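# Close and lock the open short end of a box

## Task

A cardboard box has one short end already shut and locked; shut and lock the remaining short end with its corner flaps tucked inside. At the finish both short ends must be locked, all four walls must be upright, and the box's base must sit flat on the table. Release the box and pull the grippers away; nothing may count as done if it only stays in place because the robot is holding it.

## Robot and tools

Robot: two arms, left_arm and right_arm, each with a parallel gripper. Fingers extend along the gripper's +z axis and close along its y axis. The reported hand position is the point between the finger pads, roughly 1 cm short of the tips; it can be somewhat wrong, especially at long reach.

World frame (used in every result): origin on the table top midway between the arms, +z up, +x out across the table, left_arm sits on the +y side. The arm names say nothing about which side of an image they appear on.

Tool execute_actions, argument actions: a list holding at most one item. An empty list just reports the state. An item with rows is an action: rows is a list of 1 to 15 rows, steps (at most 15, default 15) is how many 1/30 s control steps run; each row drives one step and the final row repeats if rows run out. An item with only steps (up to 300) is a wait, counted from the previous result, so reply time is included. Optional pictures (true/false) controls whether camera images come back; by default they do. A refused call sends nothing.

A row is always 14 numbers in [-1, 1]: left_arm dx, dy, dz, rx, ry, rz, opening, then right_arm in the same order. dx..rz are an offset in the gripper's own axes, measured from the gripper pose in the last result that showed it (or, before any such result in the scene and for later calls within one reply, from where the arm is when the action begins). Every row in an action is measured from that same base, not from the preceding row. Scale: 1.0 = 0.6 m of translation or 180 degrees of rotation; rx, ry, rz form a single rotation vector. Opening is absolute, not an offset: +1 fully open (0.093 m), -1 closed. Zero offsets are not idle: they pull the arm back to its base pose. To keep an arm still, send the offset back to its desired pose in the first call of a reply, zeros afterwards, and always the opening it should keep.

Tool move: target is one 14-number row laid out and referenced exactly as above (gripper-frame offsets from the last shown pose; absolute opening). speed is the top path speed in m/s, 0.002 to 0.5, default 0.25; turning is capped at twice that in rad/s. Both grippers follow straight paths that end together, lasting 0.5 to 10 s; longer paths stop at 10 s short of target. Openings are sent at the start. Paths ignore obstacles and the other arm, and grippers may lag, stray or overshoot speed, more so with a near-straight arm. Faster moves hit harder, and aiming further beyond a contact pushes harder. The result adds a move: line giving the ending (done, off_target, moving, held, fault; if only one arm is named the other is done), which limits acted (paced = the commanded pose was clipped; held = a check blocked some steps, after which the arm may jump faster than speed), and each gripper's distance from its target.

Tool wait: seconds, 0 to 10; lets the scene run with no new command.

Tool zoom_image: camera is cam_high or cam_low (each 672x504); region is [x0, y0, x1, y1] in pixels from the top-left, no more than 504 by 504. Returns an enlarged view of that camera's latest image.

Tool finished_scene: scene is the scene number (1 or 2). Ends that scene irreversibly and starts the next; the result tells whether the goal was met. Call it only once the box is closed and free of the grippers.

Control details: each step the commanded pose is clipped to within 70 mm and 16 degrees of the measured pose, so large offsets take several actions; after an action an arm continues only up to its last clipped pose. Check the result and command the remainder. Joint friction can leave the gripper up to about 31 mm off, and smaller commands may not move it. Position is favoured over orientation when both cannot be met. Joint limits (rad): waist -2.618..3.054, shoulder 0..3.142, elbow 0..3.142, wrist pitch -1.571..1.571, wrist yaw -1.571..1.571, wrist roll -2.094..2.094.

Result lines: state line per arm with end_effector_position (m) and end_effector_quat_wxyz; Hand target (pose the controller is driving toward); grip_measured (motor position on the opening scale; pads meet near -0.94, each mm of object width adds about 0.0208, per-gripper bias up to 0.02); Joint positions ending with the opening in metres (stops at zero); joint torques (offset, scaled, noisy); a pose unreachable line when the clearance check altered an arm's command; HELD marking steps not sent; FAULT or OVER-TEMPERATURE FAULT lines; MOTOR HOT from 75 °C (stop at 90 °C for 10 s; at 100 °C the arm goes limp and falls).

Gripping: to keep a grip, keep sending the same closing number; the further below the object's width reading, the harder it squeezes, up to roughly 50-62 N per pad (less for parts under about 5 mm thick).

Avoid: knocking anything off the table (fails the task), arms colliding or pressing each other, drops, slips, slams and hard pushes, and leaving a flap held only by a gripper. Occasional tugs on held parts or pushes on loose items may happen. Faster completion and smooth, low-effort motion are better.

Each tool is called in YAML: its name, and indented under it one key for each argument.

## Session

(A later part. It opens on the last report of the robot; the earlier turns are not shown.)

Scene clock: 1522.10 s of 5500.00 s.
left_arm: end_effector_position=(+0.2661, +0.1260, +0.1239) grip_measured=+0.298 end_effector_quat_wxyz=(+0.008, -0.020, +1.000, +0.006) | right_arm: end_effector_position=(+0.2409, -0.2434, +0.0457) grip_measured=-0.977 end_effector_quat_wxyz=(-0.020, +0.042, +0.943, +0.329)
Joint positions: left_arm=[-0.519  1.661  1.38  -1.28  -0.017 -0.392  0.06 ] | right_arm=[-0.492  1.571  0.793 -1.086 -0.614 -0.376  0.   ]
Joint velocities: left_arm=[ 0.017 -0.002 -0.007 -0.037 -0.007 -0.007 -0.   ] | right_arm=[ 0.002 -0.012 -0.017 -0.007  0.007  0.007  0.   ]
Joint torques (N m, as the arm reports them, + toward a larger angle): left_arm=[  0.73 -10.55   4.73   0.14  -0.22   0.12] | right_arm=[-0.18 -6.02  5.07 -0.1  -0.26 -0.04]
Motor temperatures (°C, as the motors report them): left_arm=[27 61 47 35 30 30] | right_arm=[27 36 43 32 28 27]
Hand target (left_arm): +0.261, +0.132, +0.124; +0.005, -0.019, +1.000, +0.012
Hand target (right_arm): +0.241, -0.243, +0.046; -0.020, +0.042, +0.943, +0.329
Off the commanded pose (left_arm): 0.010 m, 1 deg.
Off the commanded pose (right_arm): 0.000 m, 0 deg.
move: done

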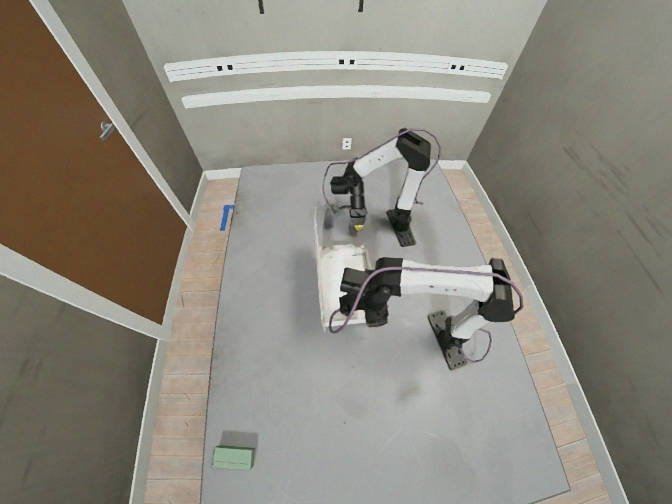

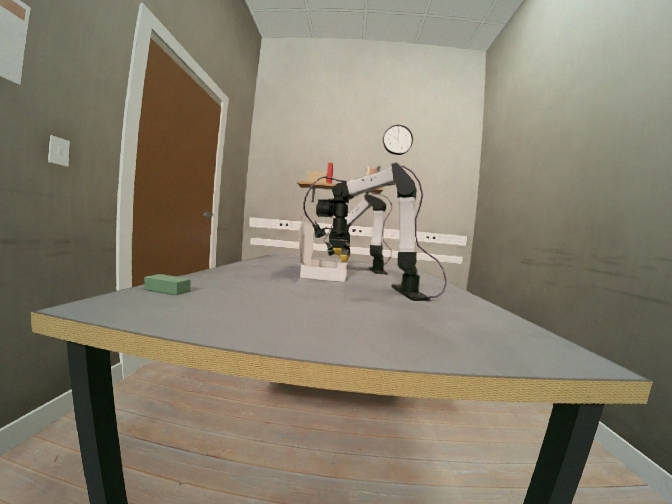

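move:
  target: [0,0,0.155,0,0,0.012,0.3, -0.08,0.18,-0.10,0.2,0,0,-1]
  speed: 0.15

move:
  target: [0,0,0.01,0,0,0,-1, 0,0.1,0,0,0,0,-1]

zoom_image:
  camera: "cam_high"
  region: [280, 200, 440, 350]

Scene clock: 1539.80 s of 5500.00 s.
left_arm: end_effector_position=(+0.2699, +0.1249, +0.0388) grip_measured=+0.298 end_effector_quat_wxyz=(+0.015, -0.003, +1.000, +0.004) | right_arm: end_effector_position=(+0.2970, -0.2026, +0.1554) grip_measured=-0.977 end_effector_quat_wxyz=(-0.024, +0.036, +0.999, +0.029)
Joint positions: left_arm=[-0.519  1.73   1.111 -0.928 -0.018 -0.359  0.06 ] | right_arm=[ 0.094  1.569  1.407 -1.44  -0.069  0.285  0.   ]
Joint velocities: left_arm=[ 0.012 -0.002 -0.007 -0.037 -0.022  0.051 -0.001] | right_arm=[-0.007 -0.012  0.022 -0.037 -0.037 -0.022  0.   ]
Joint torques (N m, as the arm reports them, + toward a larger angle): left_arm=[ 0.51 -7.89  4.62  0.37 -0.07  0.11] | right_arm=[ 0.8  -6.25  7.94  0.31  0.08  0.1 ]
Motor temperatures (°C, as the motors report them): left_arm=[27 58 45 33 30 30] | right_arm=[27 36 43 32 28 27]
Hand target (left_arm): +0.268, +0.126, +0.031; +0.008, -0.001, +1.000, +0.006
Hand target (right_arm): +0.298, -0.201, +0.158; -0.026, +0.035, +0.999, +0.023
Off the commanded pose (left_arm): 0.009 m, 1 deg.
Off the commanded pose (right_arm): 0.004 m, 1 deg.
After step 90, 12.03 s passed at rest.
move: done

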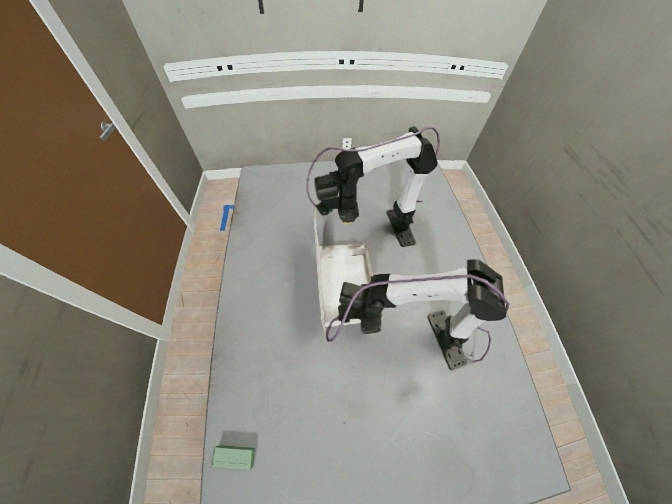

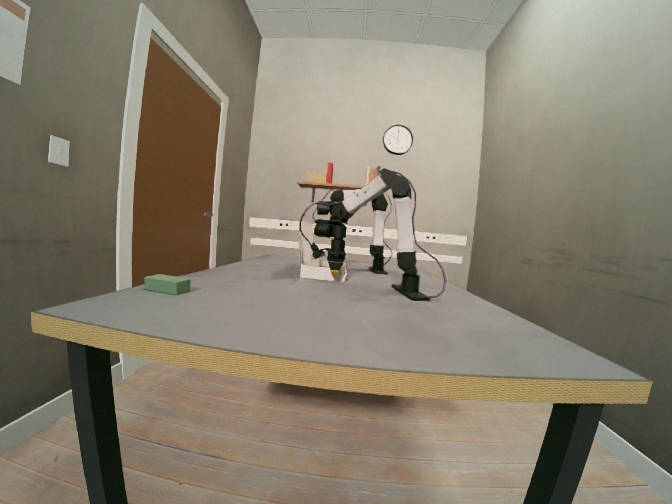

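Scene clock: 1540.73 s of 5500.00 s.
left_arm: end_effector_position=(+0.2700, +0.1249, +0.0388) grip_measured=-0.990 end_effector_quat_wxyz=(+0.015, -0.003, +1.000, +0.004) | right_arm: end_effector_position=(+0.2972, -0.1480, +0.1564) grip_measured=-0.977 end_effector_quat_wxyz=(-0.027, +0.034, +0.999, +0.027)
Joint positions: left_arm=[-0.519  1.73   1.111 -0.927 -0.019 -0.36   0.   ] | right_arm=[ 0.282  1.637  1.482 -1.441 -0.073  0.47   0.   ]
Joint velocities: left_arm=[-0.007  0.007 -0.017 -0.081  0.037 -0.022  0.   ] | right_arm=[ 0.002  0.002  0.002 -0.022  0.007  0.037  0.   ]
Joint torques (N m, as the arm reports them, + toward a larger angle): left_arm=[ 0.37 -8.5   4.53  0.46 -0.1   0.02] | right_arm=[ 0.61 -7.13  8.16  0.43  0.01  0.07]
Motor temperatures (°C, as the motors report them): left_arm=[27 58 45 33 30 30] | right_arm=[27 36 43 32 28 27]
Hand target (left_arm): +0.270, +0.125, +0.033; +0.015, -0.003, +1.000, +0.004
Hand target (right_arm): +0.301, -0.143, +0.159; -0.024, +0.035, +0.999, +0.030
Off the commanded pose (left_arm): 0.006 m, 0 deg.
Off the commanded pose (right_arm): 0.007 m, 0 deg.
move: done

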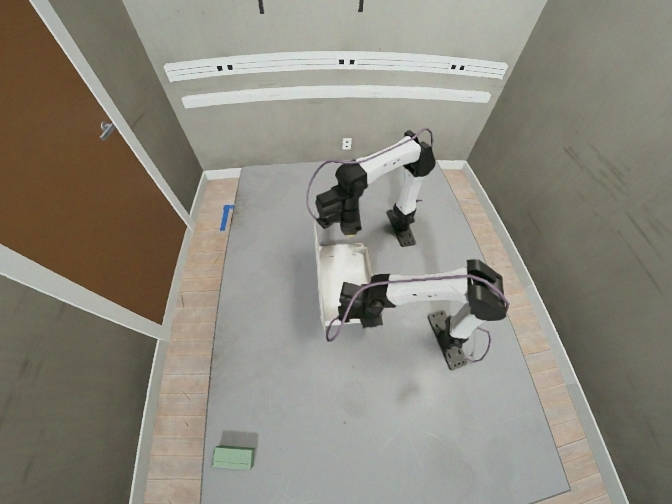

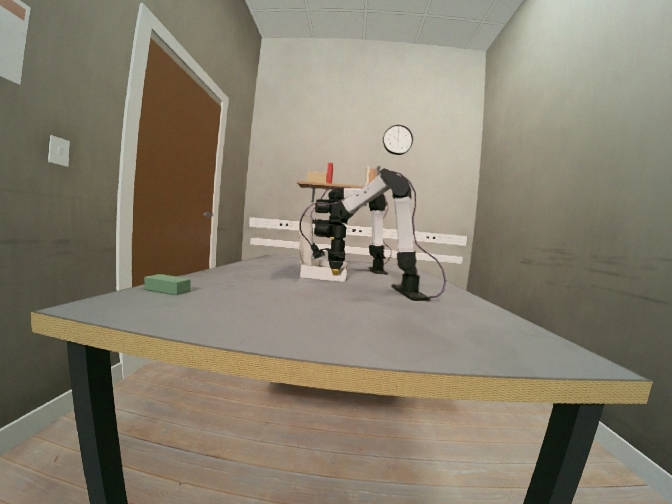

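Region (280, 200, 440, 350) of cam_high's 672x504 image, scaled by 3.150, with more detail than that image has; it fills the top 472 rows of this view, and the rest is white.

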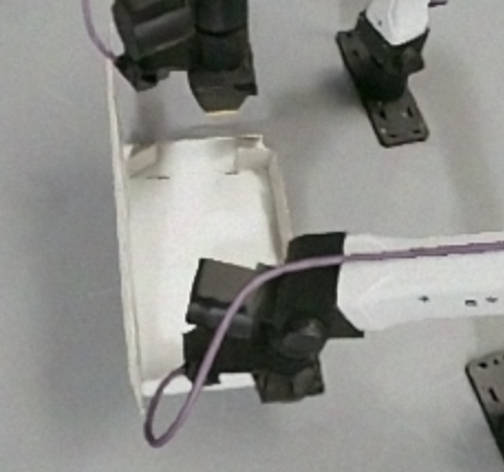

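move:
  target: [0,0,0.01,0,0,0,-1, 0.02,0.06,0.06,0,0,0,-1]

move:
  target: [0,0,0,0,0,0,-1, 0,0,0.135,0,0,0,-1]
  speed: 0.15

move:
  target: [0,0,0,0,0,0,-1, 0,-0.19,-0.015,0,0,0,-1]
  speed: 0.06

move:
  target: [0,0,0,0,0,0,-1, 0,0.0,-0.17,0,0,0,-1]

zoom_image:
  camera: "cam_high"
  region: [290, 190, 410, 280]

Scene clock: 1554.50 s of 5500.00 s.
left_arm: end_effector_position=(+0.2700, +0.1249, +0.0388) grip_measured=-0.990 end_effector_quat_wxyz=(+0.015, -0.003, +1.000, +0.004) | right_arm: end_effector_position=(+0.2859, -0.1133, +0.1300) grip_measured=-0.977 end_effector_quat_wxyz=(-0.024, +0.033, +0.999, +0.028)
Joint positions: left_arm=[-0.519  1.73   1.111 -0.927 -0.019 -0.36   0.   ] | right_arm=[ 0.408  1.647  1.388 -1.323 -0.074  0.594  0.   ]
Joint velocities: left_arm=[ 0.012 -0.007 -0.012 -0.007 -0.066 -0.007  0.   ] | right_arm=[ 0.012 -0.012 -0.002  0.022 -0.037 -0.095  0.   ]
Joint torques (N m, as the arm reports them, + toward a larger angle): left_arm=[ 0.2  -8.31  4.3   0.51 -0.1   0.04] | right_arm=[ 0.7  -7.46  5.2   0.7   0.    0.07]
Motor temperatures (°C, as the motors report them): left_arm=[27 55 44 33 30 30] | right_arm=[27 37 44 32 28 27]
Hand target (left_arm): +0.270, +0.125, +0.033; +0.015, -0.003, +1.000, +0.004
Hand target (right_arm): +0.285, -0.110, +0.123; -0.027, +0.034, +0.999, +0.028
Off the commanded pose (left_arm): 0.006 m, 0 deg.
Off the commanded pose (right_arm): 0.008 m, 0 deg.
After step 90, 9.83 s passed at rest.
move: done

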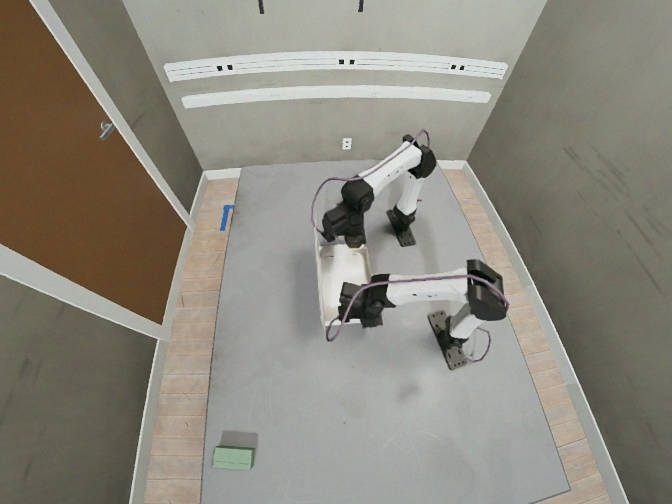

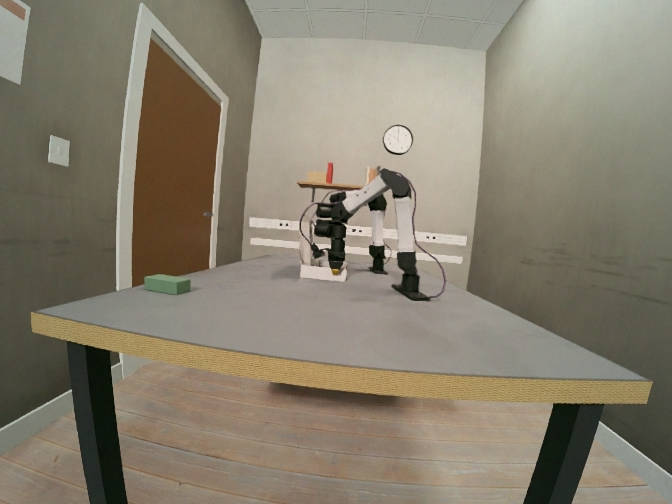

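Scene clock: 1555.67 s of 5500.00 s.
left_arm: end_effector_position=(+0.2700, +0.1249, +0.0388) grip_measured=-0.990 end_effector_quat_wxyz=(+0.015, -0.003, +1.000, +0.004) | right_arm: end_effector_position=(+0.2830, -0.1121, +0.0542) grip_measured=-0.977 end_effector_quat_wxyz=(-0.025, +0.034, +0.999, +0.028)
Joint positions: left_arm=[-0.519  1.73   1.111 -0.927 -0.019 -0.36   0.   ] | right_arm=[ 0.417  1.69   1.129 -1.022 -0.074  0.605  0.   ]
Joint velocities: left_arm=[ 0.007  0.012 -0.012  0.007  0.051 -0.022  0.   ] | right_arm=[ 0.007  0.002 -0.012  0.007 -0.007 -0.066  0.   ]
Joint torques (N m, as the arm reports them, + toward a larger angle): left_arm=[ 0.32 -9.3   5.75  0.25 -0.07  0.03] | right_arm=[ 0.88 -8.01  5.24  0.71  0.01  0.09]
Motor temperatures (°C, as the motors report them): left_arm=[27 55 44 33 30 30] | right_arm=[27 37 44 32 28 27]
Hand target (left_arm): +0.270, +0.125, +0.039; +0.015, -0.003, +1.000, +0.004
Hand target (right_arm): +0.282, -0.109, +0.050; -0.024, +0.033, +0.999, +0.028
Off the commanded pose (left_arm): 0.000 m, 0 deg.
Off the commanded pose (right_arm): 0.006 m, 0 deg.
move: done

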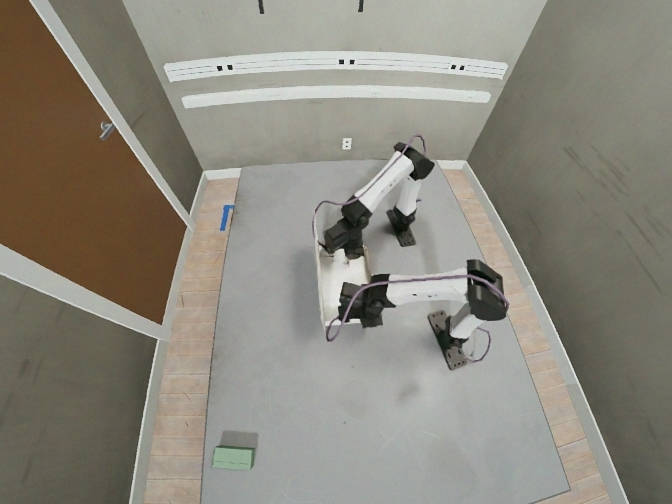

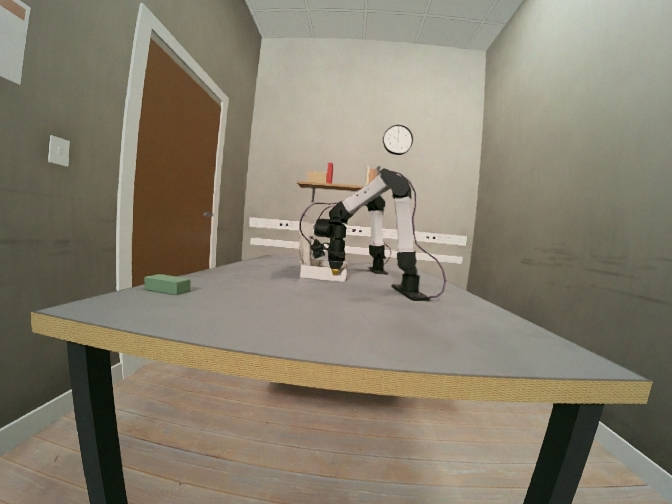

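Scene clock: 1557.97 s of 5500.00 s.
left_arm: end_effector_position=(+0.2700, +0.1217, +0.0388) grip_measured=-0.990 end_effector_quat_wxyz=(+0.014, -0.004, +1.000, -0.005) | right_arm: end_effector_position=(+0.2847, -0.2132, +0.0582) grip_measured=-0.977 end_effector_quat_wxyz=(-0.019, +0.032, +0.998, +0.047)
Joint positions: left_arm=[-0.519  1.73   1.111 -0.923 -0.001 -0.361  0.   ] | right_arm=[ 0.043  1.546  0.993 -1.038 -0.099  0.226  0.   ]
Joint velocities: left_arm=[ 0.007 -0.002  0.002 -0.066 -0.051 -0.066  0.   ] | right_arm=[-0.017  0.012 -0.012 -0.066  0.11   0.066  0.   ]
Joint torques (N m, as the arm reports them, + toward a larger angle): left_arm=[ 0.11 -9.37  5.63  0.28 -0.35  0.03] | right_arm=[-1.74 -8.39  4.56  0.35  0.29 -0.07]
Motor temperatures (°C, as the motors report them): left_arm=[27 55 44 33 30 30] | right_arm=[27 37 44 32 28 27]
Hand target (left_arm): +0.270, +0.125, +0.039; +0.015, -0.004, +1.000, +0.004
Hand target (right_arm): +0.277, -0.225, +0.056; -0.025, +0.034, +0.999, +0.027
Off the commanded pose (left_arm): 0.003 m, 1 deg.
Off the commanded pose (right_arm): 0.016 m, 2 deg.
move: off_target (right_arm)

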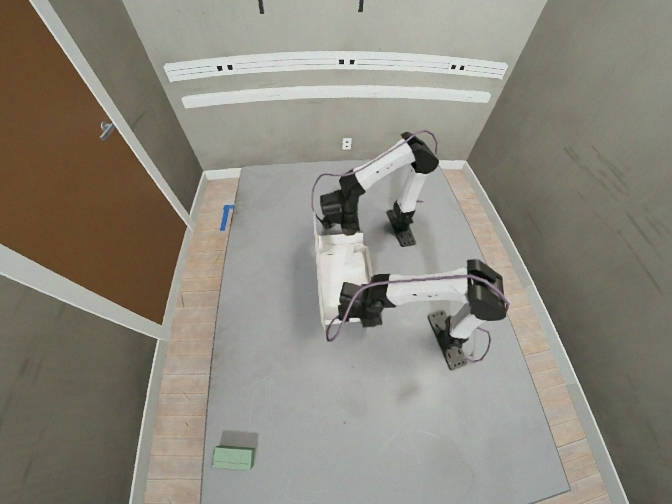

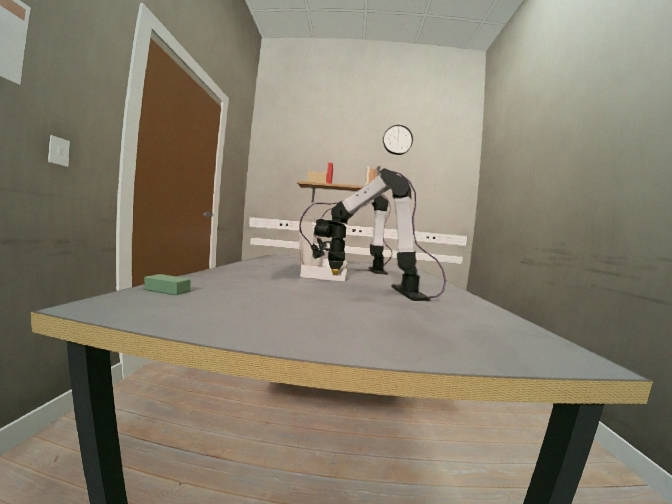

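Scene clock: 1559.10 s of 5500.00 s.
left_arm: end_effector_position=(+0.2700, +0.1213, +0.0388) grip_measured=-0.990 end_effector_quat_wxyz=(+0.014, -0.004, +1.000, -0.006) | right_arm: end_effector_position=(+0.2884, -0.2181, +0.1544) grip_measured=-0.977 end_effector_quat_wxyz=(-0.023, +0.030, +0.998, +0.050)
Joint positions: left_arm=[-0.519  1.73   1.111 -0.922  0.002 -0.361  0.   ] | right_arm=[ 0.016  1.519  1.353 -1.433 -0.106  0.197  0.   ]
Joint velocities: left_arm=[ 0.002 -0.002 -0.017 -0.022 -0.037 -0.037  0.   ] | right_arm=[-0.012 -0.002 -0.017 -0.007  0.022  0.066  0.   ]
Joint torques (N m, as the arm reports them, + toward a larger angle): left_arm=[ 0.17 -9.3   5.67  0.33 -0.14  0.04] | right_arm=[-1.49 -7.25  7.6   0.33  0.06 -0.08]
Motor temperatures (°C, as the motors report them): left_arm=[27 55 44 33 30 30] | right_arm=[27 37 44 32 28 27]
Hand target (left_arm): +0.270, +0.122, +0.039; +0.014, -0.004, +1.000, -0.005
Hand target (right_arm): +0.289, -0.223, +0.159; -0.019, +0.032, +0.998, +0.046
Off the commanded pose (left_arm): 0.000 m, 0 deg.
Off the commanded pose (right_arm): 0.007 m, 1 deg.
move: done

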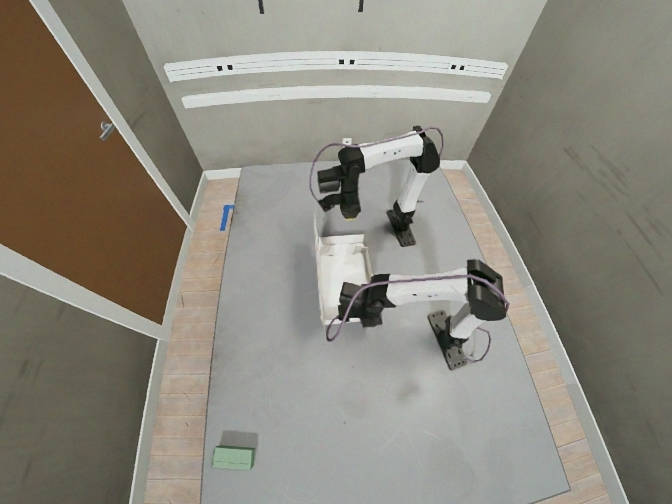

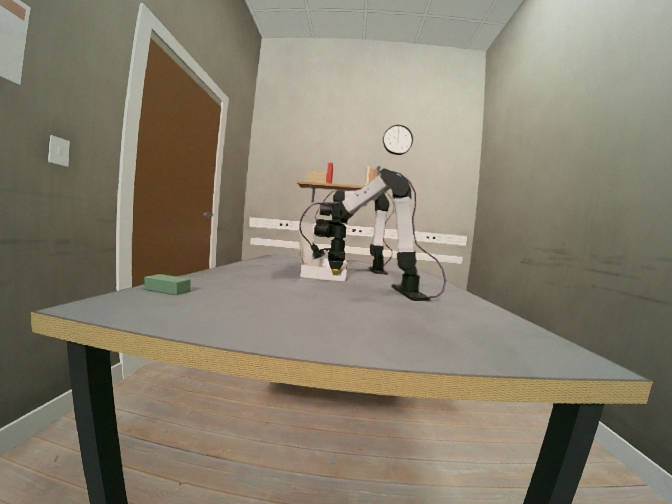

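Region (290, 190, 410, 280) of cam_high's 672x504 image, scaled by 4.200, with more detail than that image has; it fills the top 378 rows of this view, and the rest is white.

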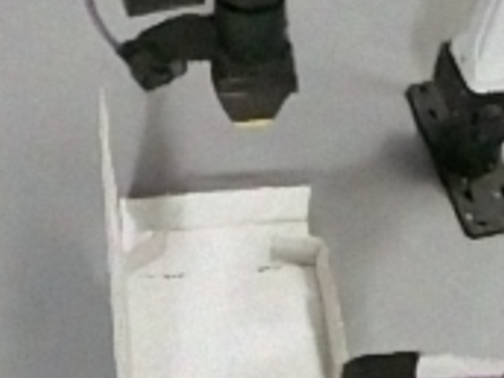

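move:
  target: [0,0,-0.008,0.03,0,0,-1, 0.02,-0.12,0.16,-0.30,0,0,1]
  speed: 0.15

zoom_image:
  camera: "cam_low"
  region: [280, 210, 380, 290]

Scene clock: 1595.83 s of 5500.00 s.
left_arm: end_effector_position=(+0.2705, +0.1201, +0.0422) grip_measured=-0.990 end_effector_quat_wxyz=(+0.007, -0.002, +0.999, -0.043) | right_arm: end_effector_position=(+0.2701, -0.2774, +0.0573) grip_measured=+1.000 end_effector_quat_wxyz=(-0.003, +0.034, +0.872, +0.489)
Joint positions: left_arm=[-0.48   1.719  1.111 -0.923  0.077 -0.32   0.   ] | right_arm=[-0.715  1.961  1.051 -1.377 -0.806 -0.833  0.093]
Joint velocities: left_arm=[ 0.002  0.002  0.002  0.007 -0.022 -0.066  0.   ] | right_arm=[ 0.002  0.007  0.007  0.007  0.037 -0.051  0.   ]
Joint torques (N m, as the arm reports them, + toward a larger angle): left_arm=[  1.18 -11.38   4.31   0.47   0.15   0.15] | right_arm=[-0.41 -6.36  4.46 -1.02 -0.26 -0.09]
Motor temperatures (°C, as the motors report them): left_arm=[27 53 44 32 30 30] | right_arm=[27 38 45 31 28 27]
Hand target (left_arm): +0.270, +0.121, +0.044; +0.013, -0.003, +0.999, -0.053
Hand target (right_arm): +0.269, -0.277, +0.054; -0.015, +0.037, +0.868, +0.496
Off the commanded pose (left_arm): 0.002 m, 1 deg.
Off the commanded pose (right_arm): 0.006 m, 1 deg.
After step 90, 30.10 s passed at rest.
move: done

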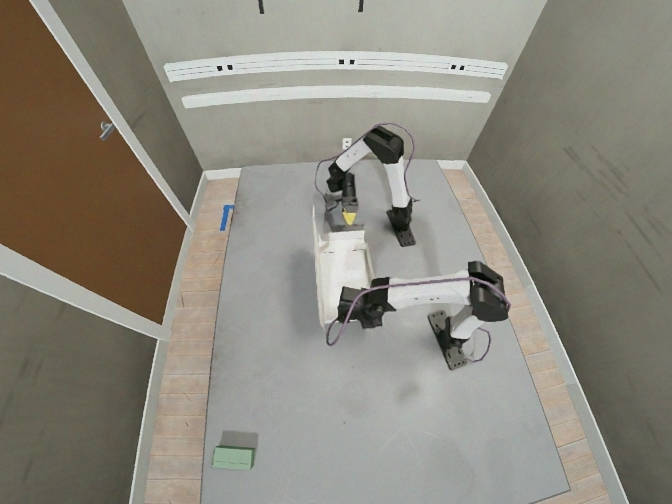

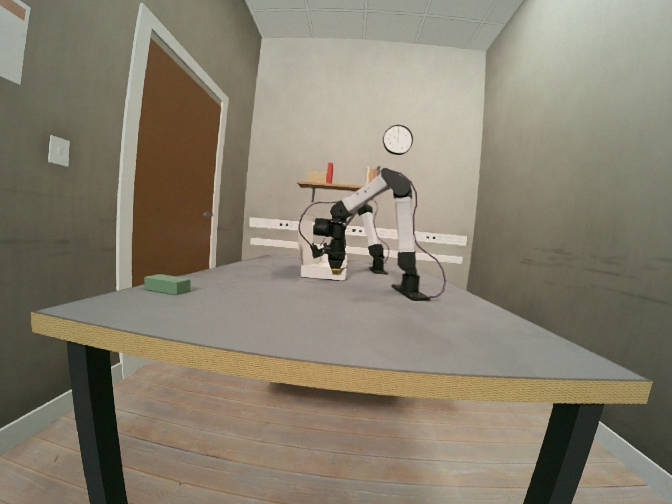

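Region (280, 210, 380, 290) of cam_low's 672x504 image, scaled by 5.040, with more detail than that image has; it fills the top 403 rows of this view, and the rest is white.

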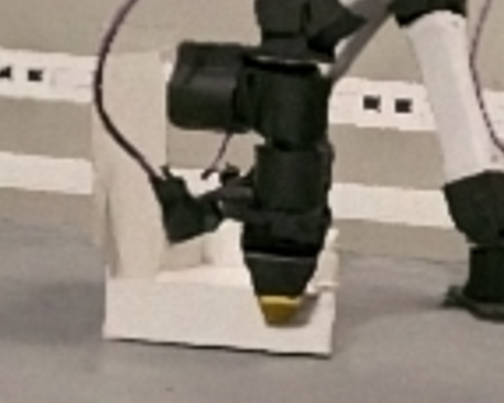

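move:
  target: [0,0,0,0.004,0,0,-1, 0,0.069,0.113,0,0,0,1]
  speed: 0.05

zoom_image:
  camera: "cam_high"
  region: [290, 190, 410, 280]

Scene clock: 1605.70 s of 5500.00 s.
left_arm: end_effector_position=(+0.2706, +0.1203, +0.0422) grip_measured=-0.990 end_effector_quat_wxyz=(+0.007, -0.002, +0.999, -0.042) | right_arm: end_effector_position=(+0.2737, -0.2027, +0.0573) grip_measured=+1.000 end_effector_quat_wxyz=(-0.012, +0.041, +0.871, +0.489)
Joint positions: left_arm=[-0.48   1.719  1.111 -0.923  0.075 -0.32   0.   ] | right_arm=[-0.443  1.791  0.867 -1.098 -0.953 -0.465  0.093]
Joint velocities: left_arm=[-0.017 -0.002  0.022 -0.022  0.022  0.007  0.   ] | right_arm=[ 0.002 -0.007 -0.002  0.007 -0.051  0.051  0.   ]
Joint torques (N m, as the arm reports them, + toward a larger angle): left_arm=[ 0.64 -9.69  5.47  0.33  0.15  0.12] | right_arm=[ 1.05 -8.96  2.88 -0.08 -0.44  0.03]
Motor temperatures (°C, as the motors report them): left_arm=[27 54 44 32 30 30] | right_arm=[27 38 44 32 28 27]
Hand target (left_arm): +0.271, +0.120, +0.042; +0.007, -0.002, +0.999, -0.049
Hand target (right_arm): +0.273, -0.199, +0.057; -0.003, +0.033, +0.871, +0.490
Off the commanded pose (left_arm): 0.000 m, 1 deg.
Off the commanded pose (right_arm): 0.005 m, 1 deg.
After step 90, 4.80 s passed at rest.
move: done

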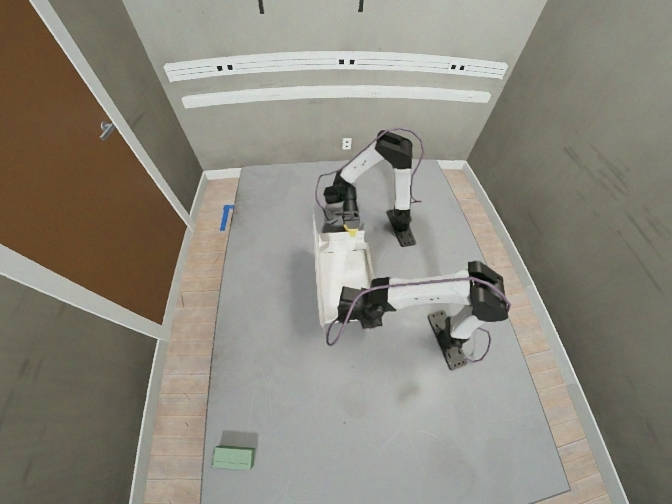

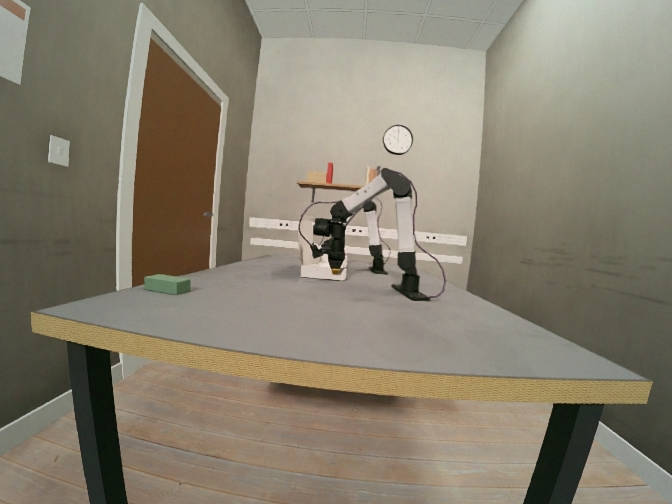

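Region (290, 190, 410, 280) of cam_high's 672x504 image, scaled by 4.200, with more detail than that image has; it fills the top 378 rows of this view, and the rest is white.

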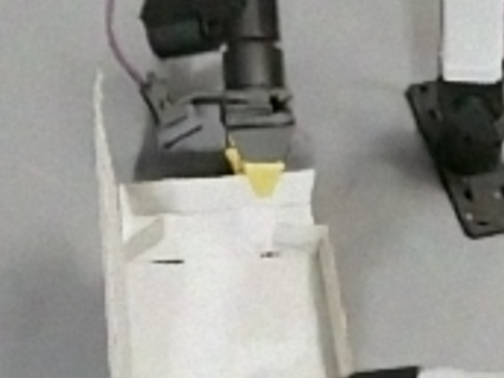

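Upper finger clears the panel. Advance further.

move:
  target: [0,0,0,0.004,0,0,-1, 0,0.03,0.05,0,0,0,1]
  speed: 0.04

zoom_image:
  camera: "cam_high"
  region: [290, 190, 410, 280]

Scene clock: 1622.90 s of 5500.00 s.
left_arm: end_effector_position=(+0.2706, +0.1205, +0.0422) grip_measured=-0.990 end_effector_quat_wxyz=(+0.008, -0.002, +0.999, -0.041) | right_arm: end_effector_position=(+0.2767, -0.1725, +0.0571) grip_measured=+1.000 end_effector_quat_wxyz=(-0.019, +0.048, +0.872, +0.487)
Joint positions: left_arm=[-0.48   1.719  1.111 -0.923  0.074 -0.32   0.   ] | right_arm=[-0.316  1.726  0.81  -0.937 -0.993 -0.239  0.093]
Joint velocities: left_arm=[-0.012 -0.002  0.022 -0.066 -0.037 -0.037  0.   ] | right_arm=[ 0.002 -0.012  0.002 -0.037 -0.007  0.007  0.   ]
Joint torques (N m, as the arm reports them, + toward a larger angle): left_arm=[ 0.65 -9.52  5.12  0.31  0.07  0.1 ] | right_arm=[ 1.06 -8.61  3.2   0.27 -0.47  0.  ]
Motor temperatures (°C, as the motors report them): left_arm=[27 54 44 32 30 30] | right_arm=[27 39 43 32 28 27]
Hand target (left_arm): +0.271, +0.120, +0.042; +0.007, -0.002, +0.999, -0.048
Hand target (right_arm): +0.275, -0.168, +0.057; -0.012, +0.040, +0.871, +0.490
Off the commanded pose (left_arm): 0.000 m, 1 deg.
Off the commanded pose (right_arm): 0.005 m, 1 deg.
After step 90, 12.90 s passed at rest.
move: done

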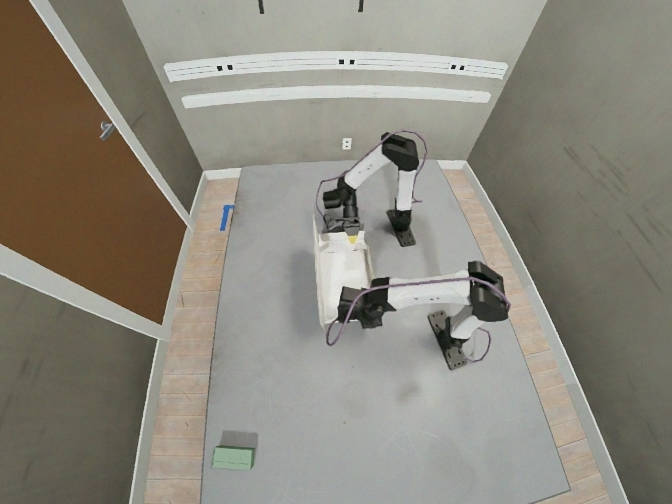

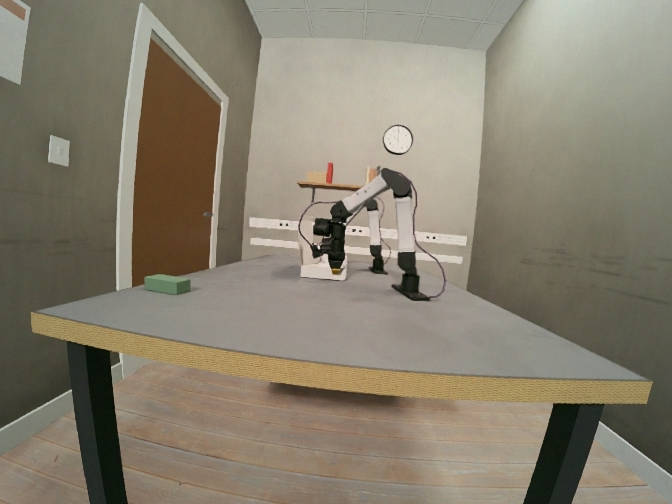

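Region (290, 190, 410, 280) of cam_high's 672x504 image, scaled by 4.200, with more detail than that image has; it fills the top 378 rows of this view, and the rest is white.

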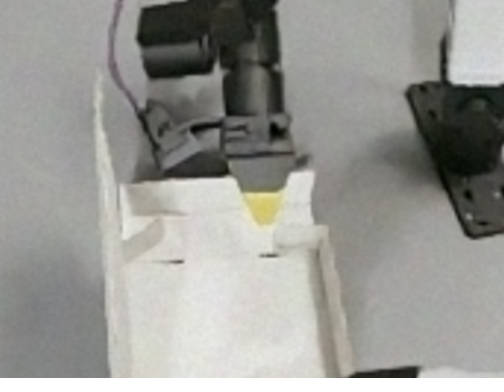

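move:
  target: [0,0,0.006,-0.035,0,0,-1, 0,0.022,0.04,0.155,0,0,1]
  speed: 0.04

zoom_image:
  camera: "cam_high"
  region: [290, 190, 410, 280]

zoom_image:
  camera: "cam_low"
  region: [280, 210, 380, 290]

Scene clock: 1641.63 s of 5500.00 s.
left_arm: end_effector_position=(+0.2664, +0.1249, +0.0405) grip_measured=-0.990 end_effector_quat_wxyz=(+0.005, -0.006, +1.000, +0.008) | right_arm: end_effector_position=(+0.2724, -0.1544, +0.0419) grip_measured=+1.000 end_effector_quat_wxyz=(-0.042, +0.053, +0.965, +0.252)
Joint positions: left_arm=[-0.523  1.733  1.124 -0.957 -0.019 -0.368  0.   ] | right_arm=[ 0.016  1.557  0.843 -0.842 -0.516  0.25   0.093]
Joint velocities: left_arm=[-0.002  0.002 -0.002 -0.037  0.022 -0.007  0.   ] | right_arm=[ 0.002 -0.002 -0.007  0.007 -0.022  0.007  0.   ]
Joint torques (N m, as the arm reports them, + toward a larger angle): left_arm=[-0.82 -7.19  6.82  0.25 -0.29 -0.02] | right_arm=[ 1.37 -8.96  7.65  0.5  -0.38  0.07]
Motor temperatures (°C, as the motors report them): left_arm=[27 53 44 32 30 30] | right_arm=[27 40 43 32 28 27]
Hand target (left_arm): +0.271, +0.120, +0.039; +0.008, -0.002, +1.000, +0.013
Hand target (right_arm): +0.278, -0.146, +0.055; -0.027, +0.044, +0.963, +0.264
Off the commanded pose (left_arm): 0.007 m, 1 deg.
Off the commanded pose (right_arm): 0.018 m, 2 deg.
After step 90, 9.40 s passed at rest.
move: off_target (right_arm)

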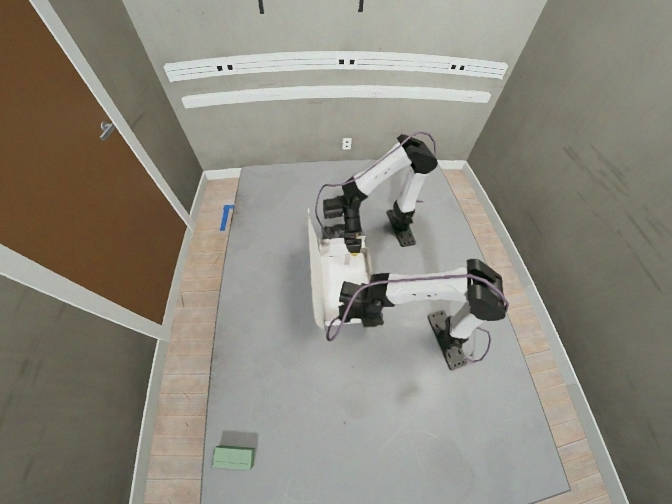

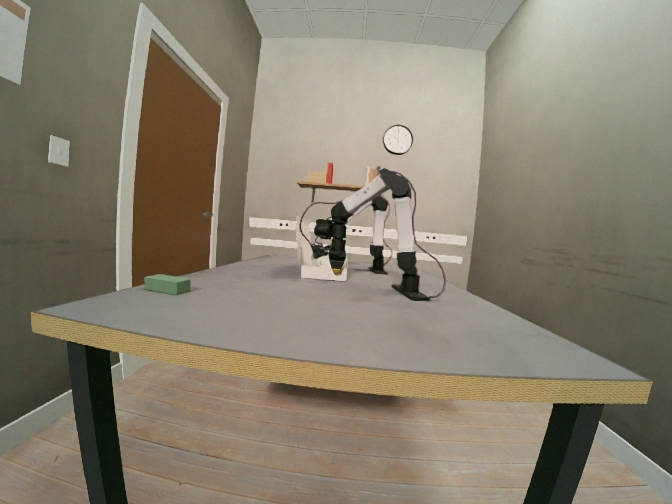

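Region (290, 190, 410, 280) of cam_high's 672x504 image, scaled by 4.200, with more detail than that image has; it fills the top 378 rows of this view, and the rest is white.

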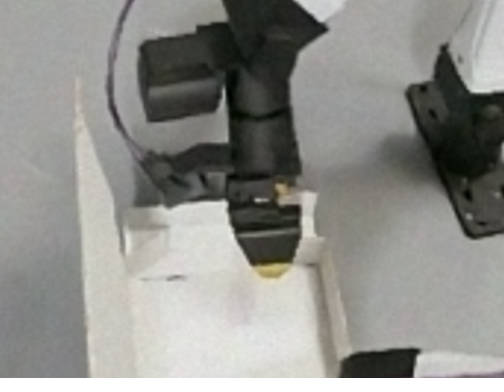

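Region (280, 210, 380, 290) of cam_low's 672x504 image, scaled by 5.040, with more detail than that image has; it fills the top 403 rows of this view, and the rest is white.

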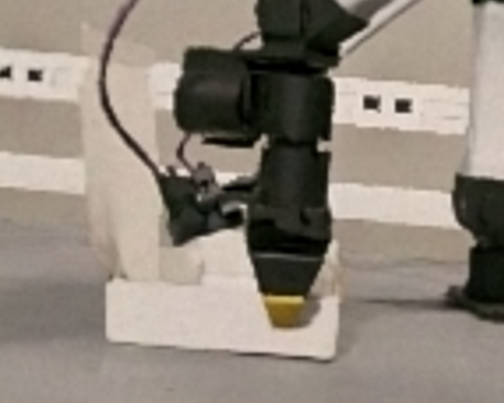

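move:
  target: [-0.005,-0.008,0.006,0,0,0,-1, -0.01,0.065,-0.03,0,0,0,1]
  speed: 0.04

zoom_image:
  camera: "cam_high"
  region: [290, 190, 410, 280]

zoom_image:
  camera: "cam_low"
  region: [280, 210, 380, 290]

Scene clock: 1650.07 s of 5500.00 s.
left_arm: end_effector_position=(+0.2661, +0.1243, +0.0405) grip_measured=-0.990 end_effector_quat_wxyz=(+0.004, -0.010, +1.000, +0.006) | right_arm: end_effector_position=(+0.2771, -0.1509, +0.0582) grip_measured=+1.000 end_effector_quat_wxyz=(-0.050, +0.061, +0.974, +0.210)
Joint positions: left_arm=[-0.523  1.733  1.124 -0.957 -0.015 -0.378  0.   ] | right_arm=[ 0.075  1.557  0.941 -0.943 -0.436  0.324  0.093]
Joint velocities: left_arm=[-0.007  0.012  0.007 -0.022  0.007  0.022  0.   ] | right_arm=[-0.002  0.002 -0.002 -0.037  0.007 -0.007  0.   ]
Joint torques (N m, as the arm reports them, + toward a larger angle): left_arm=[-0.71 -7.14  6.19  0.38 -0.19  0.04] | right_arm=[ 2.13 -7.85  8.81  0.58 -0.83  0.12]
Motor temperatures (°C, as the motors report them): left_arm=[27 52 45 31 30 30] | right_arm=[27 40 43 32 28 27]
Hand target (left_arm): +0.269, +0.120, +0.037; +0.005, -0.006, +1.000, +0.008
Hand target (right_arm): +0.283, -0.131, +0.076; -0.043, +0.052, +0.965, +0.252
Off the commanded pose (left_arm): 0.006 m, 1 deg.
Off the commanded pose (right_arm): 0.028 m, 5 deg.
After step 90, 4.10 s passed at rest.
move: off_target (right_arm)

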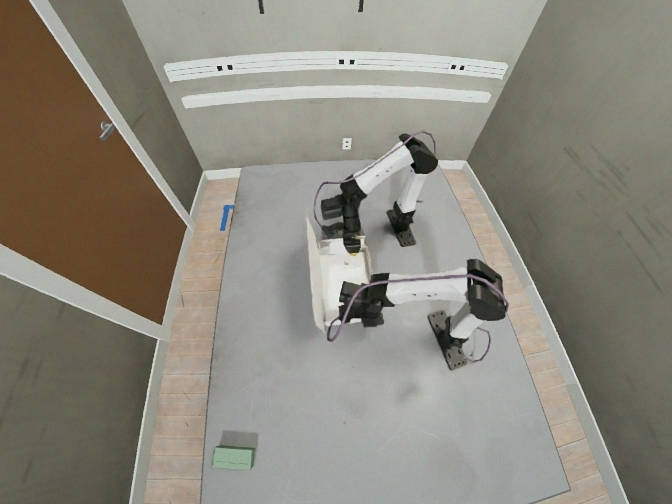

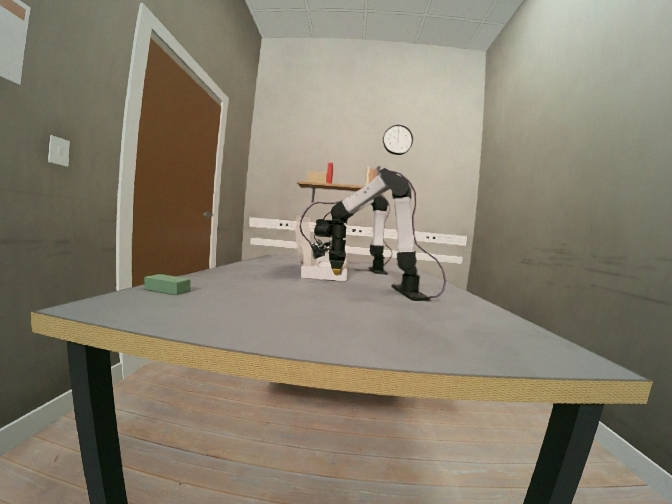

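Region (290, 190, 410, 280) of cam_high's 672x504 image, scaled by 4.200, with more detail than that image has; it fills the top 378 rows of this view, and the rest is white.

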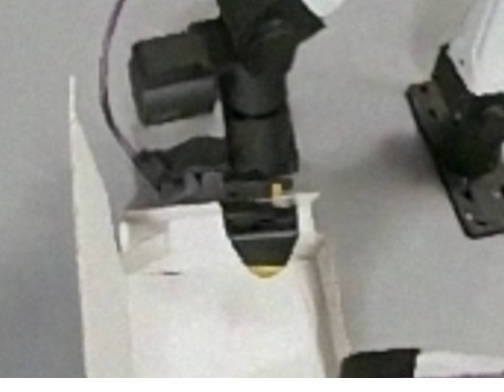

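Region (280, 210, 380, 290) of cam_low's 672x504 image, scaled by 5.040, with more detail than that image has; it fills the top 403 rows of this view, and the rest is white.

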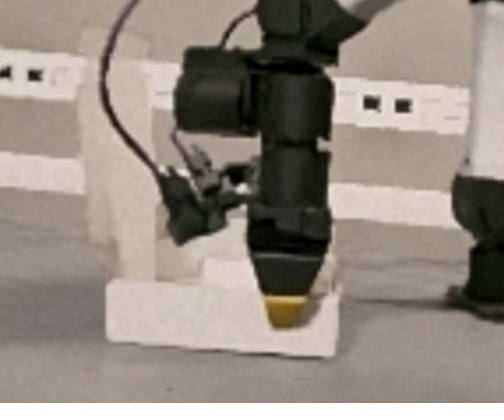

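move:
  target: [0,0,0,0,0,0,-1, 0,-0.06,-0.12,0,0,0,1]
  speed: 0.08

zoom_image:
  camera: "cam_high"
  region: [290, 190, 410, 280]

Scene clock: 1662.37 s of 5500.00 s.
left_arm: end_effector_position=(+0.2661, +0.1228, +0.0405) grip_measured=-0.990 end_effector_quat_wxyz=(+0.004, -0.011, +1.000, +0.001) | right_arm: end_effector_position=(+0.2747, -0.2101, +0.0990) grip_measured=+1.000 end_effector_quat_wxyz=(-0.063, +0.064, +0.974, +0.208)
Joint positions: left_arm=[-0.522  1.733  1.124 -0.955 -0.005 -0.378  0.   ] | right_arm=[-0.159  1.539  1.089 -1.245 -0.421  0.065  0.093]
Joint velocities: left_arm=[ 0.007 -0.007 -0.007 -0.022  0.081 -0.007  0.   ] | right_arm=[-0.007 -0.007  0.002  0.022 -0.022  0.007  0.   ]
Joint torques (N m, as the arm reports them, + toward a larger angle): left_arm=[ 0.23 -9.43  5.51  0.22 -0.23  0.02] | right_arm=[-1.36 -8.33  7.78  0.11 -0.2  -0.09]
Motor temperatures (°C, as the motors report them): left_arm=[27 51 45 31 30 30] | right_arm=[27 40 45 32 28 27]
Hand target (left_arm): +0.266, +0.124, +0.041; +0.004, -0.010, +1.000, +0.006
Hand target (right_arm): +0.278, -0.213, +0.108; -0.050, +0.061, +0.975, +0.209
Off the commanded pose (left_arm): 0.002 m, 1 deg.
Off the commanded pose (right_arm): 0.011 m, 2 deg.
After step 90, 7.77 s passed at rest.
move: off_target (right_arm)

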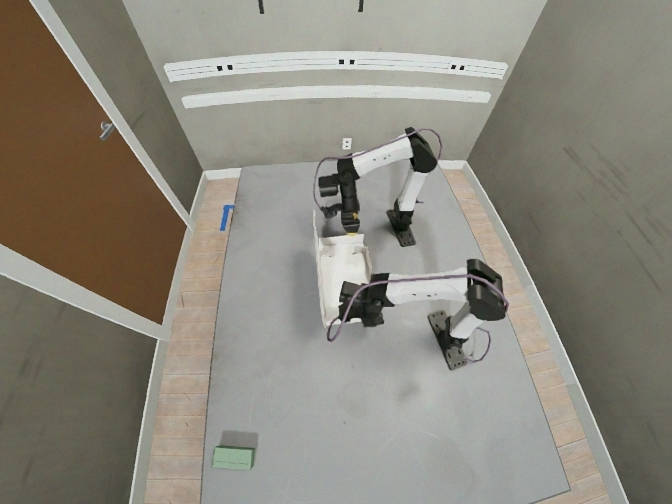

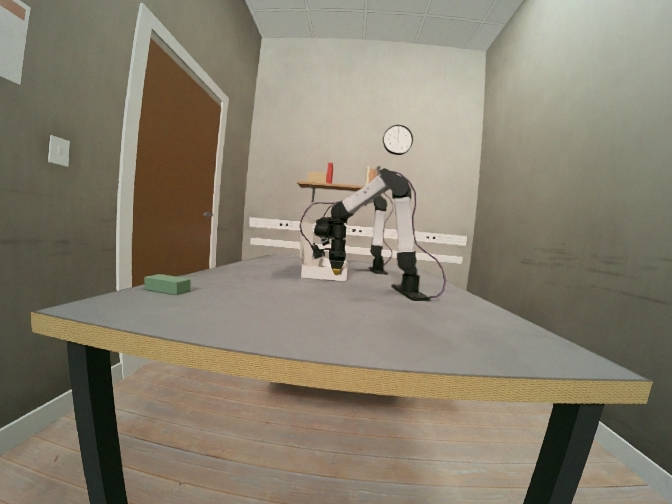

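Region (290, 190, 410, 280) of cam_high's 672x504 image, scaled by 4.200, with more detail than that image has; it fills the top 378 rows of this view, and the rest is white.

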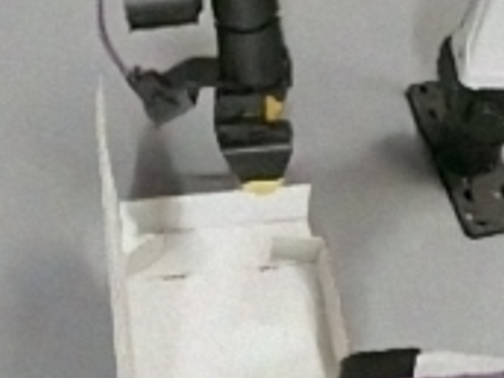

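move:
  target: [0,0,-0.006,0.033,0,0,-1, 0.04,-0.13,0.02,-0.185,0,-0.01,1]
  speed: 0.12

Scene clock: 1677.00 s of 5500.00 s.
left_arm: end_effector_position=(+0.2666, +0.1233, +0.0426) grip_measured=-0.990 end_effector_quat_wxyz=(-0.002, -0.011, +0.999, -0.037) | right_arm: end_effector_position=(+0.2425, -0.2738, +0.0592) grip_measured=+1.000 end_effector_quat_wxyz=(-0.040, +0.056, +0.883, +0.465)
Joint positions: left_arm=[-0.478  1.719  1.113 -0.945  0.071 -0.334  0.   ] | right_arm=[-0.732  1.872  0.968 -1.381 -0.728 -0.767  0.093]
Joint velocities: left_arm=[-0.002 -0.007  0.002  0.007  0.066 -0.007  0.   ] | right_arm=[-0.007 -0.007  0.007  0.037  0.022 -0.051  0.   ]
Joint torques (N m, as the arm reports them, + toward a larger angle): left_arm=[  0.91 -10.94   4.34   0.4    0.25   0.11] | right_arm=[-1.24 -7.09  3.58 -1.15 -0.33 -0.13]
Motor temperatures (°C, as the motors report them): left_arm=[27 51 45 31 30 30] | right_arm=[27 40 45 32 28 27]
Hand target (left_arm): +0.266, +0.123, +0.044; +0.003, -0.010, +0.999, -0.050
Hand target (right_arm): +0.240, -0.272, +0.061; -0.045, +0.063, +0.875, +0.478
Off the commanded pose (left_arm): 0.002 m, 2 deg.
Off the commanded pose (right_arm): 0.005 m, 2 deg.
After step 90, 8.73 s passed at rest.
move: done

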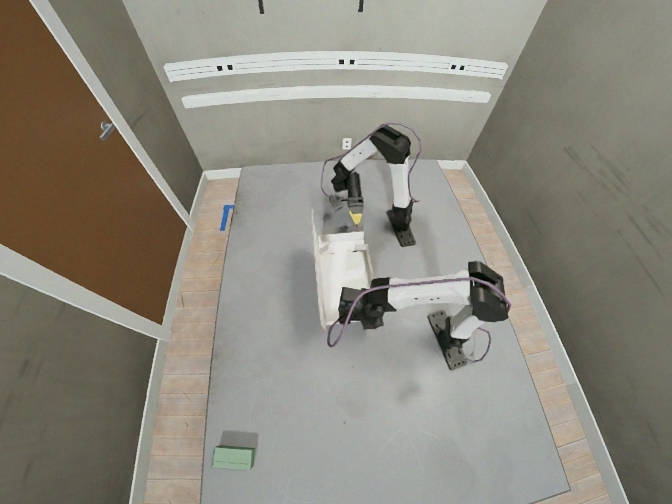

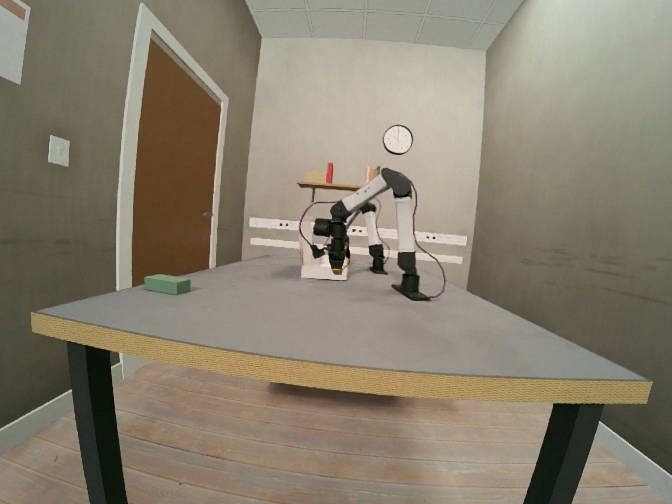

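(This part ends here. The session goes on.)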